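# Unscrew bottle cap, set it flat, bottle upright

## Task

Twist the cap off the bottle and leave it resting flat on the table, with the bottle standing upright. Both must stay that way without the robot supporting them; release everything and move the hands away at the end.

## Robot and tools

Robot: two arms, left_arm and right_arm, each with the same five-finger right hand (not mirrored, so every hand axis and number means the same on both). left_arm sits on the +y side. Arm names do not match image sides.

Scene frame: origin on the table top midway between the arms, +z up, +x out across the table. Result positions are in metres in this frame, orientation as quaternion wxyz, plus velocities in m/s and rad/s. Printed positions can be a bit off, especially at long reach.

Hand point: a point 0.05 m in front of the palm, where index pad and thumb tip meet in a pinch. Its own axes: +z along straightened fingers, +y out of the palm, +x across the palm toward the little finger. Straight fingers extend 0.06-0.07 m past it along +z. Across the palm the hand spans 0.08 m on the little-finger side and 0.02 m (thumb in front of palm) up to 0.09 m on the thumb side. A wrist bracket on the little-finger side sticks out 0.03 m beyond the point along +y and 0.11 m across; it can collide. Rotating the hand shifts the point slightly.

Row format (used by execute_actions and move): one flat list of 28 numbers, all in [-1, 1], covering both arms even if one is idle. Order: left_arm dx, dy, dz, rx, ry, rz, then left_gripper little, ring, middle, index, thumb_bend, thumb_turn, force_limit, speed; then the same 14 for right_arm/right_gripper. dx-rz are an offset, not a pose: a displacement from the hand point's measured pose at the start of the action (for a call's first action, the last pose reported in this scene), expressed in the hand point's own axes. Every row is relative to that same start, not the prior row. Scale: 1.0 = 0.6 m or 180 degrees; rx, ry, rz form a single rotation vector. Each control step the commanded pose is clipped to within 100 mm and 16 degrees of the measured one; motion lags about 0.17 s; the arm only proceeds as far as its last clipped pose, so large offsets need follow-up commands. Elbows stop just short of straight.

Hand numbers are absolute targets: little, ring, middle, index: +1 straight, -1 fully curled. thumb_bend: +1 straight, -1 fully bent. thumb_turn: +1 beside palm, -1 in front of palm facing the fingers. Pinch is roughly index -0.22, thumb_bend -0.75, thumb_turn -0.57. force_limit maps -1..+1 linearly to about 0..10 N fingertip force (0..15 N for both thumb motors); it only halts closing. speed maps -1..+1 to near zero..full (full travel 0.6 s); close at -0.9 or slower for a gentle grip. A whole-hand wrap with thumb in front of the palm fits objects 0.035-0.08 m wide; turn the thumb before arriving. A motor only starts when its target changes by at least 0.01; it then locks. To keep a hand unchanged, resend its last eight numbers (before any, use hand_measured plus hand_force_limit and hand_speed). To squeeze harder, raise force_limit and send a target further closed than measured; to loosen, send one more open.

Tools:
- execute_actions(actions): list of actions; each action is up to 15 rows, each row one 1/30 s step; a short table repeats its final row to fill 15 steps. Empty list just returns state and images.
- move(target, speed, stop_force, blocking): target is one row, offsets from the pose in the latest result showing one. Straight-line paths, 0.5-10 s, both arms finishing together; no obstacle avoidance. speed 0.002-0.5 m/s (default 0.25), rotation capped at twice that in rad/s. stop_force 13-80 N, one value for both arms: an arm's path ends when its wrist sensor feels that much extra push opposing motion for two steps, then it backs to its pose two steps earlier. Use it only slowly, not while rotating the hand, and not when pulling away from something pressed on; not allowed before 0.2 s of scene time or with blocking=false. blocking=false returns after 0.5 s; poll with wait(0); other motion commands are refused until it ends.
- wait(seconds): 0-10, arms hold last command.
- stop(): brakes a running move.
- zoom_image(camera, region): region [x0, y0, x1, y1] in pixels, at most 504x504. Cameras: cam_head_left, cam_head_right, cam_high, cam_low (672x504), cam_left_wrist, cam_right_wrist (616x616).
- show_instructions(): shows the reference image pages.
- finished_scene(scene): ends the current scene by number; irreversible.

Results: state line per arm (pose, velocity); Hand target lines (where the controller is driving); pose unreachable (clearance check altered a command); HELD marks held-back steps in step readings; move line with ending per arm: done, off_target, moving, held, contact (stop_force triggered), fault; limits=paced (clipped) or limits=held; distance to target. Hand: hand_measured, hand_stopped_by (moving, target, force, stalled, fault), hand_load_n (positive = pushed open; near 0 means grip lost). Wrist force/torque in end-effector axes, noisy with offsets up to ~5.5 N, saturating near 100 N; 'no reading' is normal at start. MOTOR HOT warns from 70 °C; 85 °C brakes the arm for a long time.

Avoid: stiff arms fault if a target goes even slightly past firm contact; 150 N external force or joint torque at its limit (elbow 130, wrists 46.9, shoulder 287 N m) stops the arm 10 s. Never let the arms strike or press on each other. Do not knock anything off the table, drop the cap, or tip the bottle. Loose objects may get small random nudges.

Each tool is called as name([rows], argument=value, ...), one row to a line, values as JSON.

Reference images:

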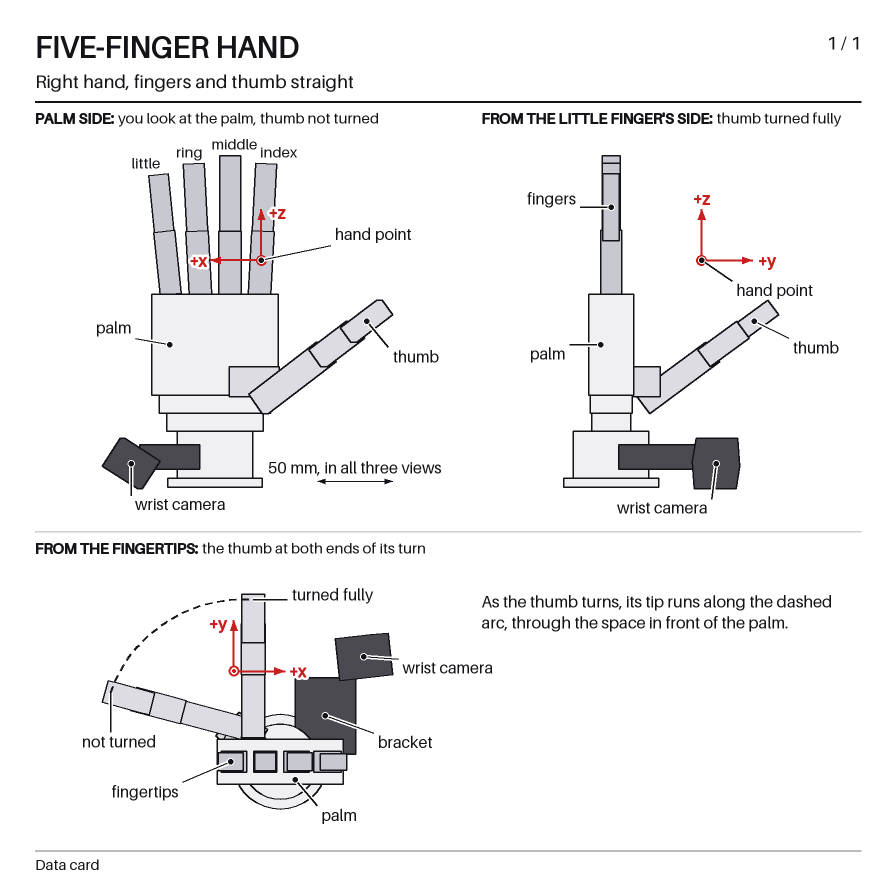

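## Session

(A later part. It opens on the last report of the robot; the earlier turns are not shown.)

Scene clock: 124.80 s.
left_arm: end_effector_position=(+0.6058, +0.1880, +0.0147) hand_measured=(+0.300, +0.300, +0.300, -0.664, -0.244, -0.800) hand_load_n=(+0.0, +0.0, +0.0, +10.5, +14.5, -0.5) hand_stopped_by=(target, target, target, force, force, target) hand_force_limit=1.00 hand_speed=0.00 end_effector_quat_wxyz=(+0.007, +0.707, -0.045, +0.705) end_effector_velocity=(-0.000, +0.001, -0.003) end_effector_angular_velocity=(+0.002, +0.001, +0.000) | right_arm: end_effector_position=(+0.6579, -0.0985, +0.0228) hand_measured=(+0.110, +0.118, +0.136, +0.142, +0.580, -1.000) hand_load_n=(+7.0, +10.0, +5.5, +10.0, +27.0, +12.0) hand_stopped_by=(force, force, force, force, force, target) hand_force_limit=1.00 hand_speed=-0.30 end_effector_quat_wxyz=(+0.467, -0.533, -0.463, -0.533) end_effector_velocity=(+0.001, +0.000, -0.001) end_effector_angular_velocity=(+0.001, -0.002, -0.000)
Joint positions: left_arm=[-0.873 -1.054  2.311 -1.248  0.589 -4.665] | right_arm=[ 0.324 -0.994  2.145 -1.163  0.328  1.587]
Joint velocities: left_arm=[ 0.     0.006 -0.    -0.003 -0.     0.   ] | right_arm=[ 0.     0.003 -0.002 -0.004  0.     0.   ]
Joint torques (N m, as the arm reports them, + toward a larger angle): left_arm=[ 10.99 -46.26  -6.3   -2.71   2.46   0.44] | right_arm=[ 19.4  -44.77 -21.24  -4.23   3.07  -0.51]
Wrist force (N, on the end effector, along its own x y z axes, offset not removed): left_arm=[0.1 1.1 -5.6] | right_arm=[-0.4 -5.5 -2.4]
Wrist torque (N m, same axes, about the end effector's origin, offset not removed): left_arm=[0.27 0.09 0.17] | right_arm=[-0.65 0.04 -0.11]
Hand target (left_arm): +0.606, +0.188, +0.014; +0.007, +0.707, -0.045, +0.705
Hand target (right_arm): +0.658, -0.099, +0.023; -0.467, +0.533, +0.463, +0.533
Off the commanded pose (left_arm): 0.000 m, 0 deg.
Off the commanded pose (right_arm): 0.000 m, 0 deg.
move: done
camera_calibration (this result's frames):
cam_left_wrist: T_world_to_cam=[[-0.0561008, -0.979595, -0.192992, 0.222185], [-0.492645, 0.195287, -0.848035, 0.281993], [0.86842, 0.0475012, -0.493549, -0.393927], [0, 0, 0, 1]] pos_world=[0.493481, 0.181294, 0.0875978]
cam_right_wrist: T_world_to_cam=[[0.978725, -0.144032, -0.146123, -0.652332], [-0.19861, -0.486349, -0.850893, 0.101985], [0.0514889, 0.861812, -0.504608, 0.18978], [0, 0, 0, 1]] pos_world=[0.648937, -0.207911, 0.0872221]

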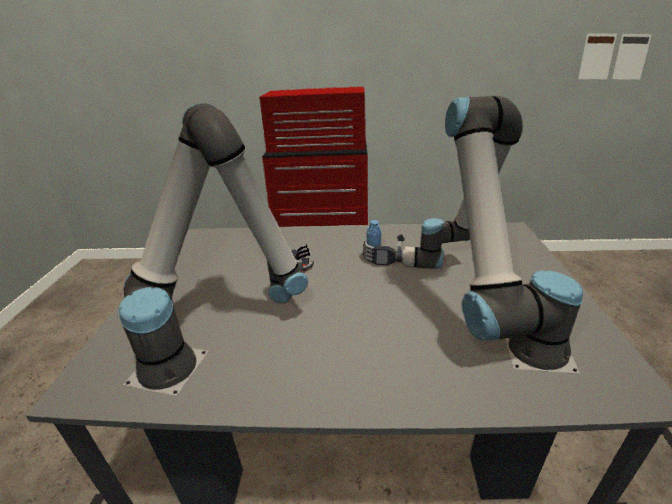

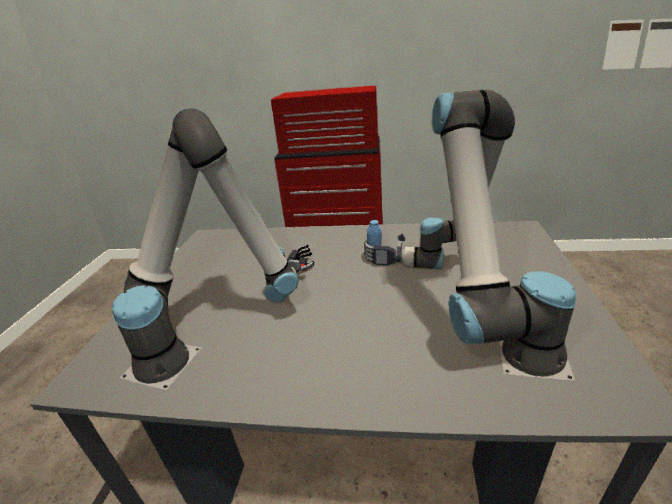

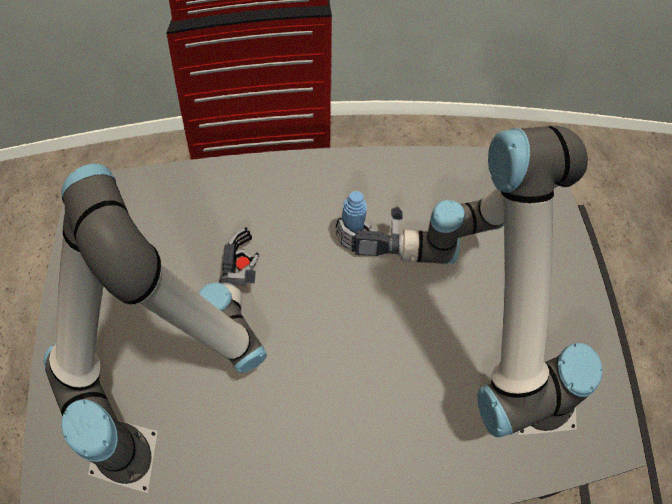

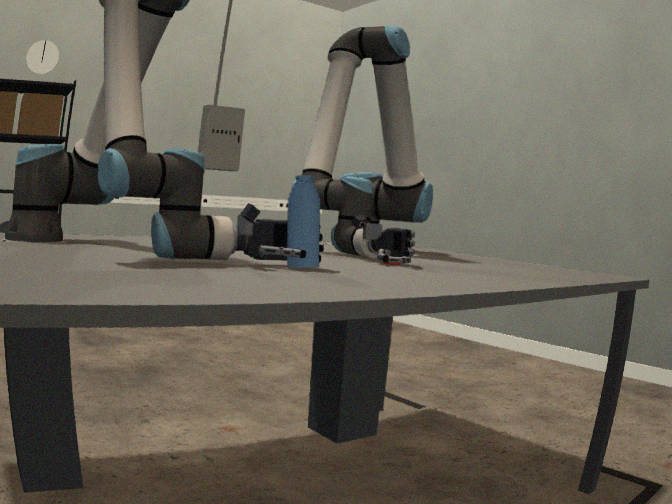

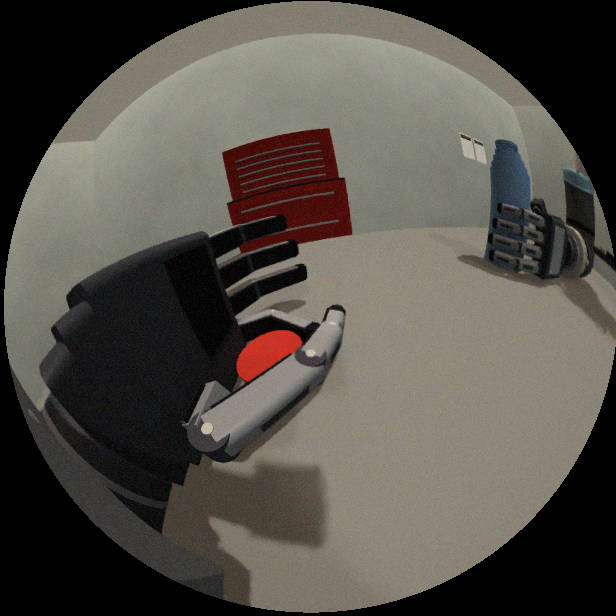

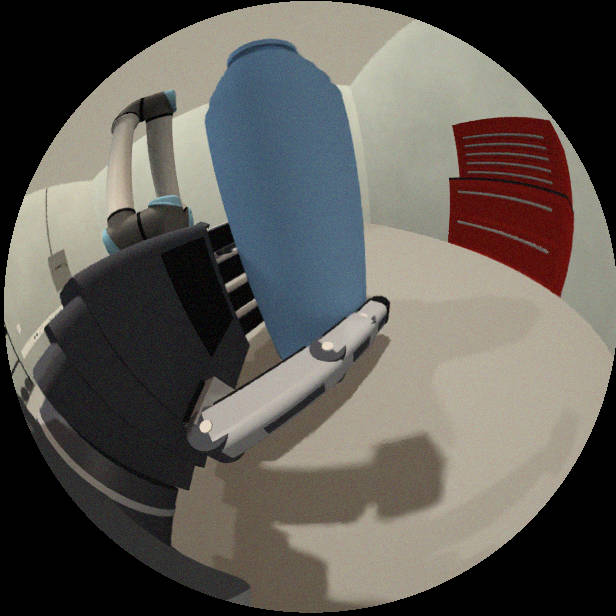

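move(target=[0,0,0,0,0,0,0.3,0.3,0.3,0.7,0.7,-0.8,1,0, 0,0,0,0,0,0,1,1,1,1,1,-1,1,0])

move(target=[0.15,0,0,0,0,0,0.3,0.3,0.3,0.7,0.7,-0.8,1,0, 0,0,-0.22,0,0,0,1,1,1,1,1,-1,1,0], speed=0.15)

Scene clock: 126.67 s.
left_arm: end_effector_position=(+0.6058, +0.1880, +0.0147) hand_measured=(+0.300, +0.300, +0.300, +0.700, +0.700, -0.800) hand_load_n=(+0.0, +0.0, +0.0, +0.0, +0.0, +0.0) hand_stopped_by=(target, target, target, target, target, target) hand_force_limit=1.00 hand_speed=0.00 end_effector_quat_wxyz=(+0.007, +0.707, -0.045, +0.705) end_effector_velocity=(+0.000, -0.001, +0.001) end_effector_angular_velocity=(-0.001, -0.001, -0.000) | right_arm: end_effector_position=(+0.6580, -0.0985, +0.0228) hand_measured=(+1.000, +1.000, +1.000, +1.000, +1.000, -1.000) hand_load_n=(+0.0, +0.0, +0.0, +0.0, +0.0, +0.0) hand_stopped_by=(target, target, target, target, target, target) hand_force_limit=1.00 hand_speed=0.00 end_effector_quat_wxyz=(+0.467, -0.533, -0.463, -0.533) end_effector_velocity=(+0.002, +0.000, +0.001) end_effector_angular_velocity=(+0.001, -0.004, -0.000)
Joint positions: left_arm=[-0.872 -1.054  2.311 -1.248  0.589 -4.665] | right_arm=[ 0.324 -0.994  2.145 -1.163  0.328  1.587]
Joint velocities: left_arm=[-0.    -0.001 -0.001  0.    -0.     0.   ] | right_arm=[-0.    -0.    -0.002 -0.002 -0.    -0.   ]
Joint torques (N m, as the arm reports them, + toward a larger angle): left_arm=[  3.6  -61.74  -8.94   0.96   1.19  -2.08] | right_arm=[ 15.15 -77.47 -14.26   3.28   2.31  -4.05]
Wrist force (N, on the end effector, along its own x y z axes, offset not removed): left_arm=[0.0 1.4 -2.3] | right_arm=[-0.7 -2.1 0.3]
Wrist torque (N m, same axes, about the end effector's origin, offset not removed): left_arm=[0.28 0.21 0.06] | right_arm=[-0.51 -0.05 -0.02]
Hand target (left_arm): +0.606, +0.188, +0.015; +0.007, +0.707, -0.045, +0.705
Hand target (right_arm): +0.658, -0.099, +0.023; -0.467, +0.533, +0.463, +0.533
Off the commanded pose (left_arm): 0.000 m, 0 deg.
Off the commanded pose (right_arm): 0.000 m, 0 deg.
move: done
camera_calibration (this result's frames):
cam_left_wrist: T_world_to_cam=[[-0.056103, -0.979593, -0.193004, 0.2222], [-0.492651, 0.195298, -0.848029, 0.281987], [0.868417, 0.0475066, -0.493554, -0.39393], [0, 0, 0, 1]] pos_world=[0.493483, 0.181309, 0.0875928]
cam_right_wrist: T_world_to_cam=[[0.978735, -0.144036, -0.146053, -0.652384], [-0.198551, -0.486335, -0.850915, 0.101987], [0.0515314, 0.861819, -0.504592, 0.189755], [0, 0, 0, 1]] pos_world=[0.648983, -0.207901, 0.087248]

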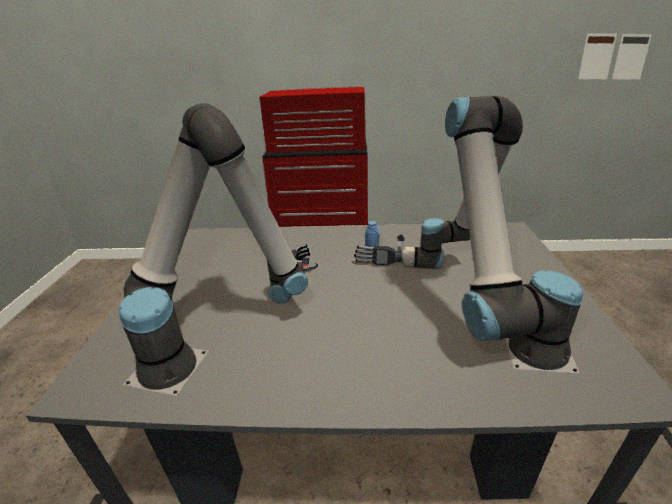

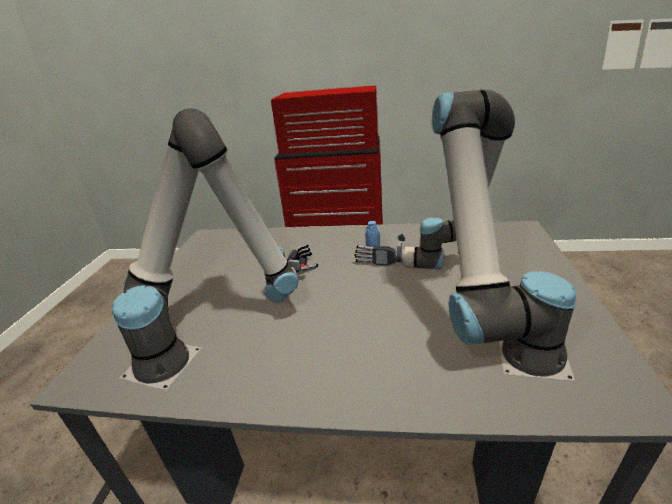

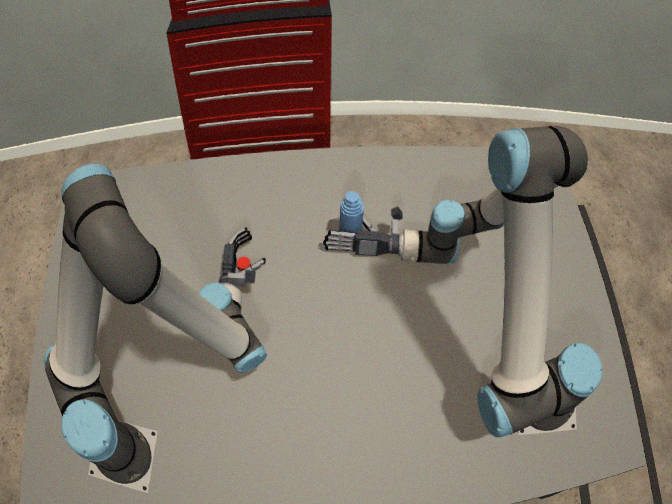

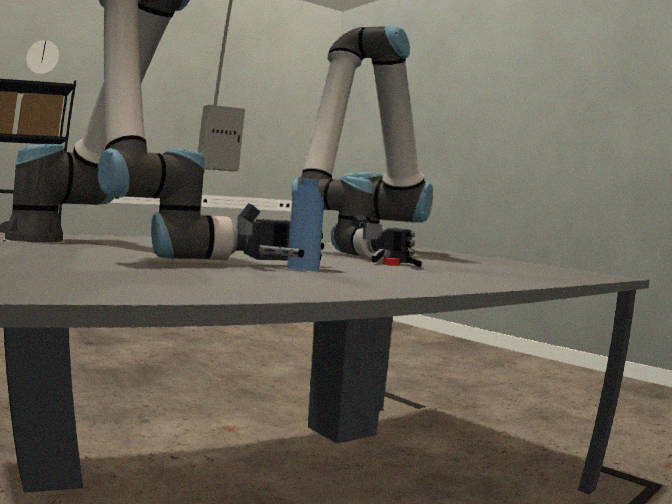

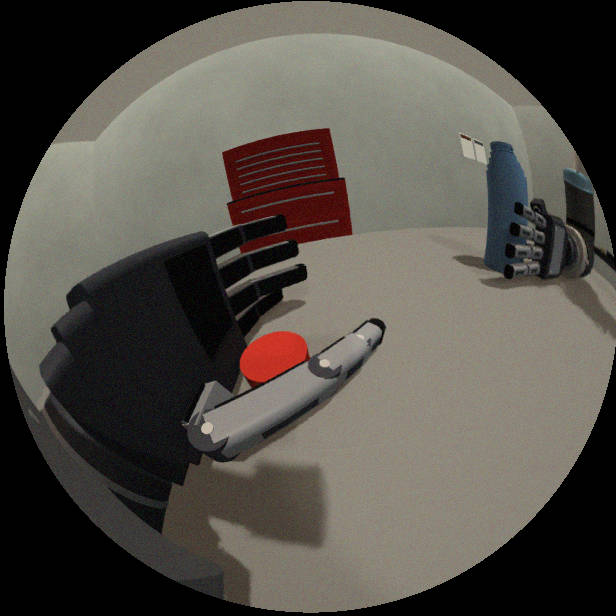

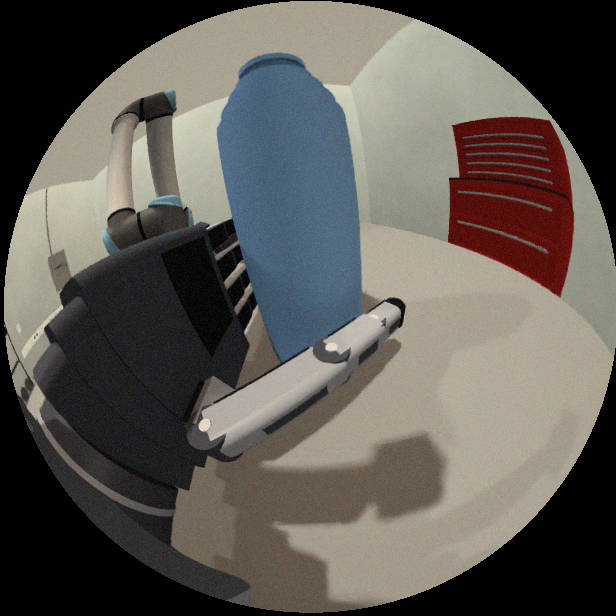

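Scene clock: 128.17 s.
left_arm: end_effector_position=(+0.6058, +0.1830, +0.1043) hand_measured=(+0.300, +0.300, +0.300, +0.700, +0.700, -0.800) hand_load_n=(+0.0, +0.0, +0.0, +0.0, +0.0, +0.0) hand_stopped_by=(target, target, target, target, target, target) hand_force_limit=1.00 hand_speed=0.00 end_effector_quat_wxyz=(+0.007, +0.707, -0.045, +0.705) end_effector_velocity=(+0.000, +0.000, +0.002) end_effector_angular_velocity=(-0.001, +0.000, +0.000) | right_arm: end_effector_position=(+0.6400, -0.2291, +0.0223) hand_measured=(+1.000, +1.000, +1.000, +1.000, +1.000, -1.000) hand_load_n=(+0.0, +0.0, +0.0, +0.0, +0.0, +0.0) hand_stopped_by=(target, target, target, target, target, target) hand_force_limit=1.00 hand_speed=0.00 end_effector_quat_wxyz=(+0.466, -0.533, -0.463, -0.533) end_effector_velocity=(-0.000, -0.003, +0.000) end_effector_angular_velocity=(+0.004, -0.001, +0.000)
Joint positions: left_arm=[-0.878 -1.231  2.293 -1.053  0.584 -4.665] | right_arm=[ 0.082 -1.048  2.282 -1.269  0.086  1.61 ]
Joint velocities: left_arm=[ 0.    -0.003 -0.001  0.004 -0.    -0.001] | right_arm=[-0.005 -0.003  0.012 -0.056 -0.006  0.045]
Joint torques (N m, as the arm reports them, + toward a larger angle): left_arm=[-11.13 -57.23 -30.46   0.61  -2.7   -2.01] | right_arm=[-14.42 -67.46  -0.51  -4.41  -3.03   3.81]
Wrist force (N, on the end effector, along its own x y z axes, offset not removed): left_arm=[0.3 -1.1 -3.1] | right_arm=[0.0 -0.7 -4.9]
Wrist torque (N m, same axes, about the end effector's origin, offset not removed): left_arm=[-0.09 -0.05 0.05] | right_arm=[-0.04 0.39 0.17]
Hand target (left_arm): +0.606, +0.183, +0.104; +0.007, +0.707, -0.045, +0.705
Hand target (right_arm): +0.640, -0.229, +0.022; -0.467, +0.533, +0.463, +0.533
Off the commanded pose (left_arm): 0.000 m, 0 deg.
Off the commanded pose (right_arm): 0.000 m, 0 deg.
move: done
camera_calibration (this result's frames):
cam_left_wrist: T_world_to_cam=[[-0.0560921, -0.979592, -0.193012, 0.234582], [-0.492583, 0.195303, -0.848068, 0.358915], [0.868456, 0.0475047, -0.493485, -0.349562], [0, 0, 0, 1]] pos_world=[0.493533, 0.176303, 0.177158]
cam_right_wrist: T_world_to_cam=[[0.978702, -0.144251, -0.146064, -0.653743], [-0.198721, -0.487199, -0.85038, 0.03436], [0.0515056, 0.861295, -0.505488, 0.302868], [0, 0, 0, 1]] pos_world=[0.631048, -0.338421, 0.0868271]

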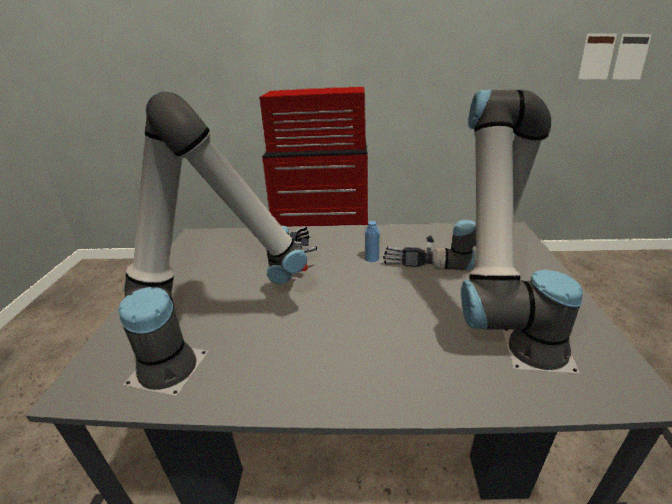

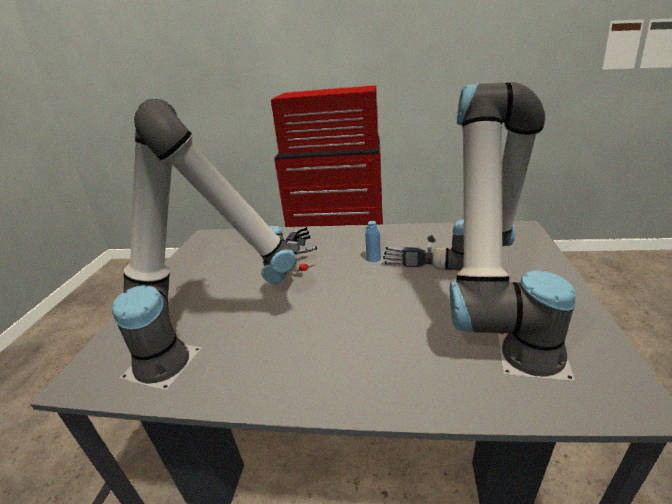

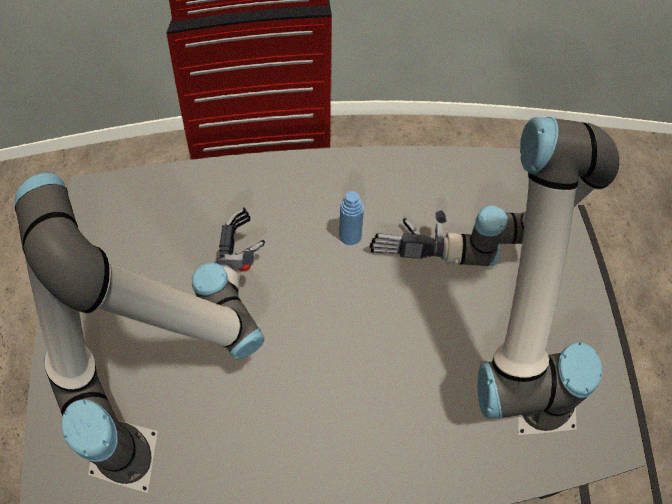

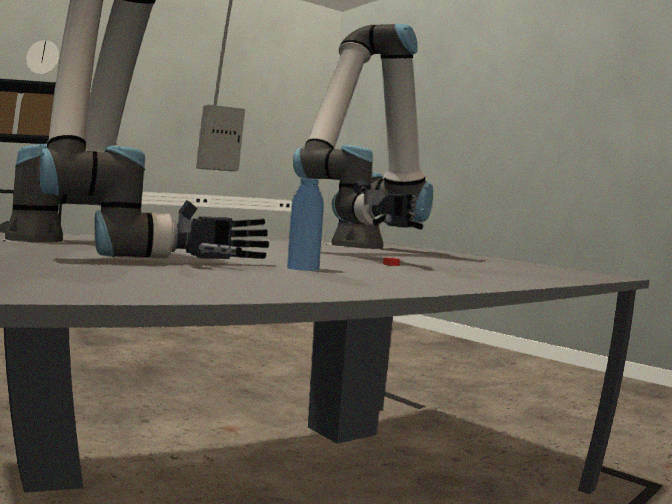

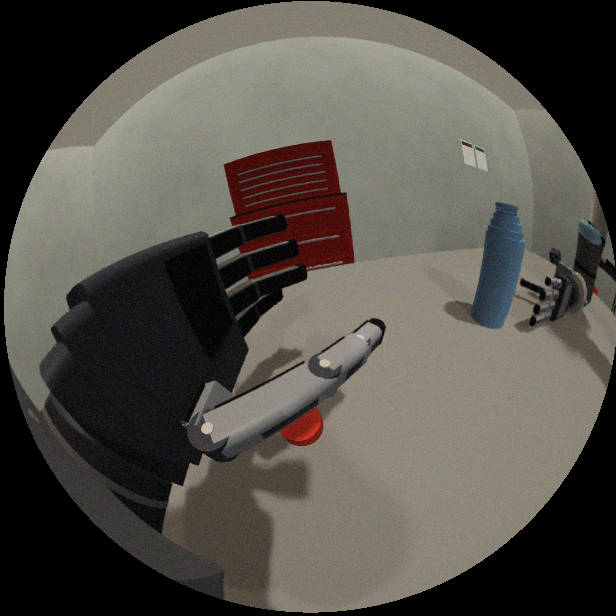

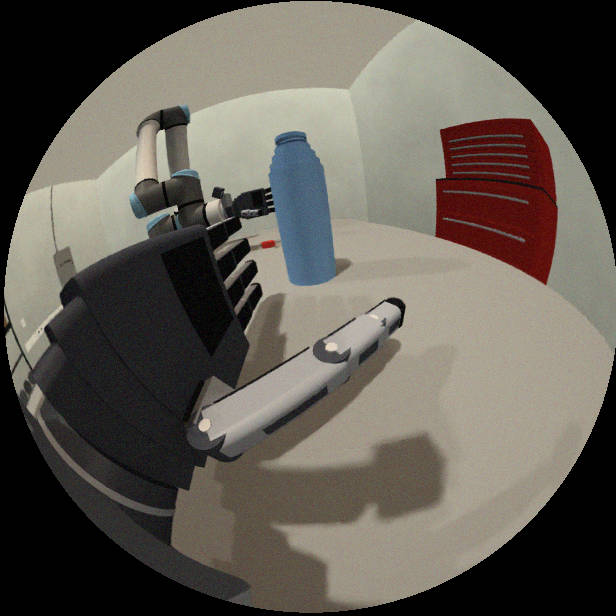

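finished_scene(scene=1)

The scene is finished: the task was done.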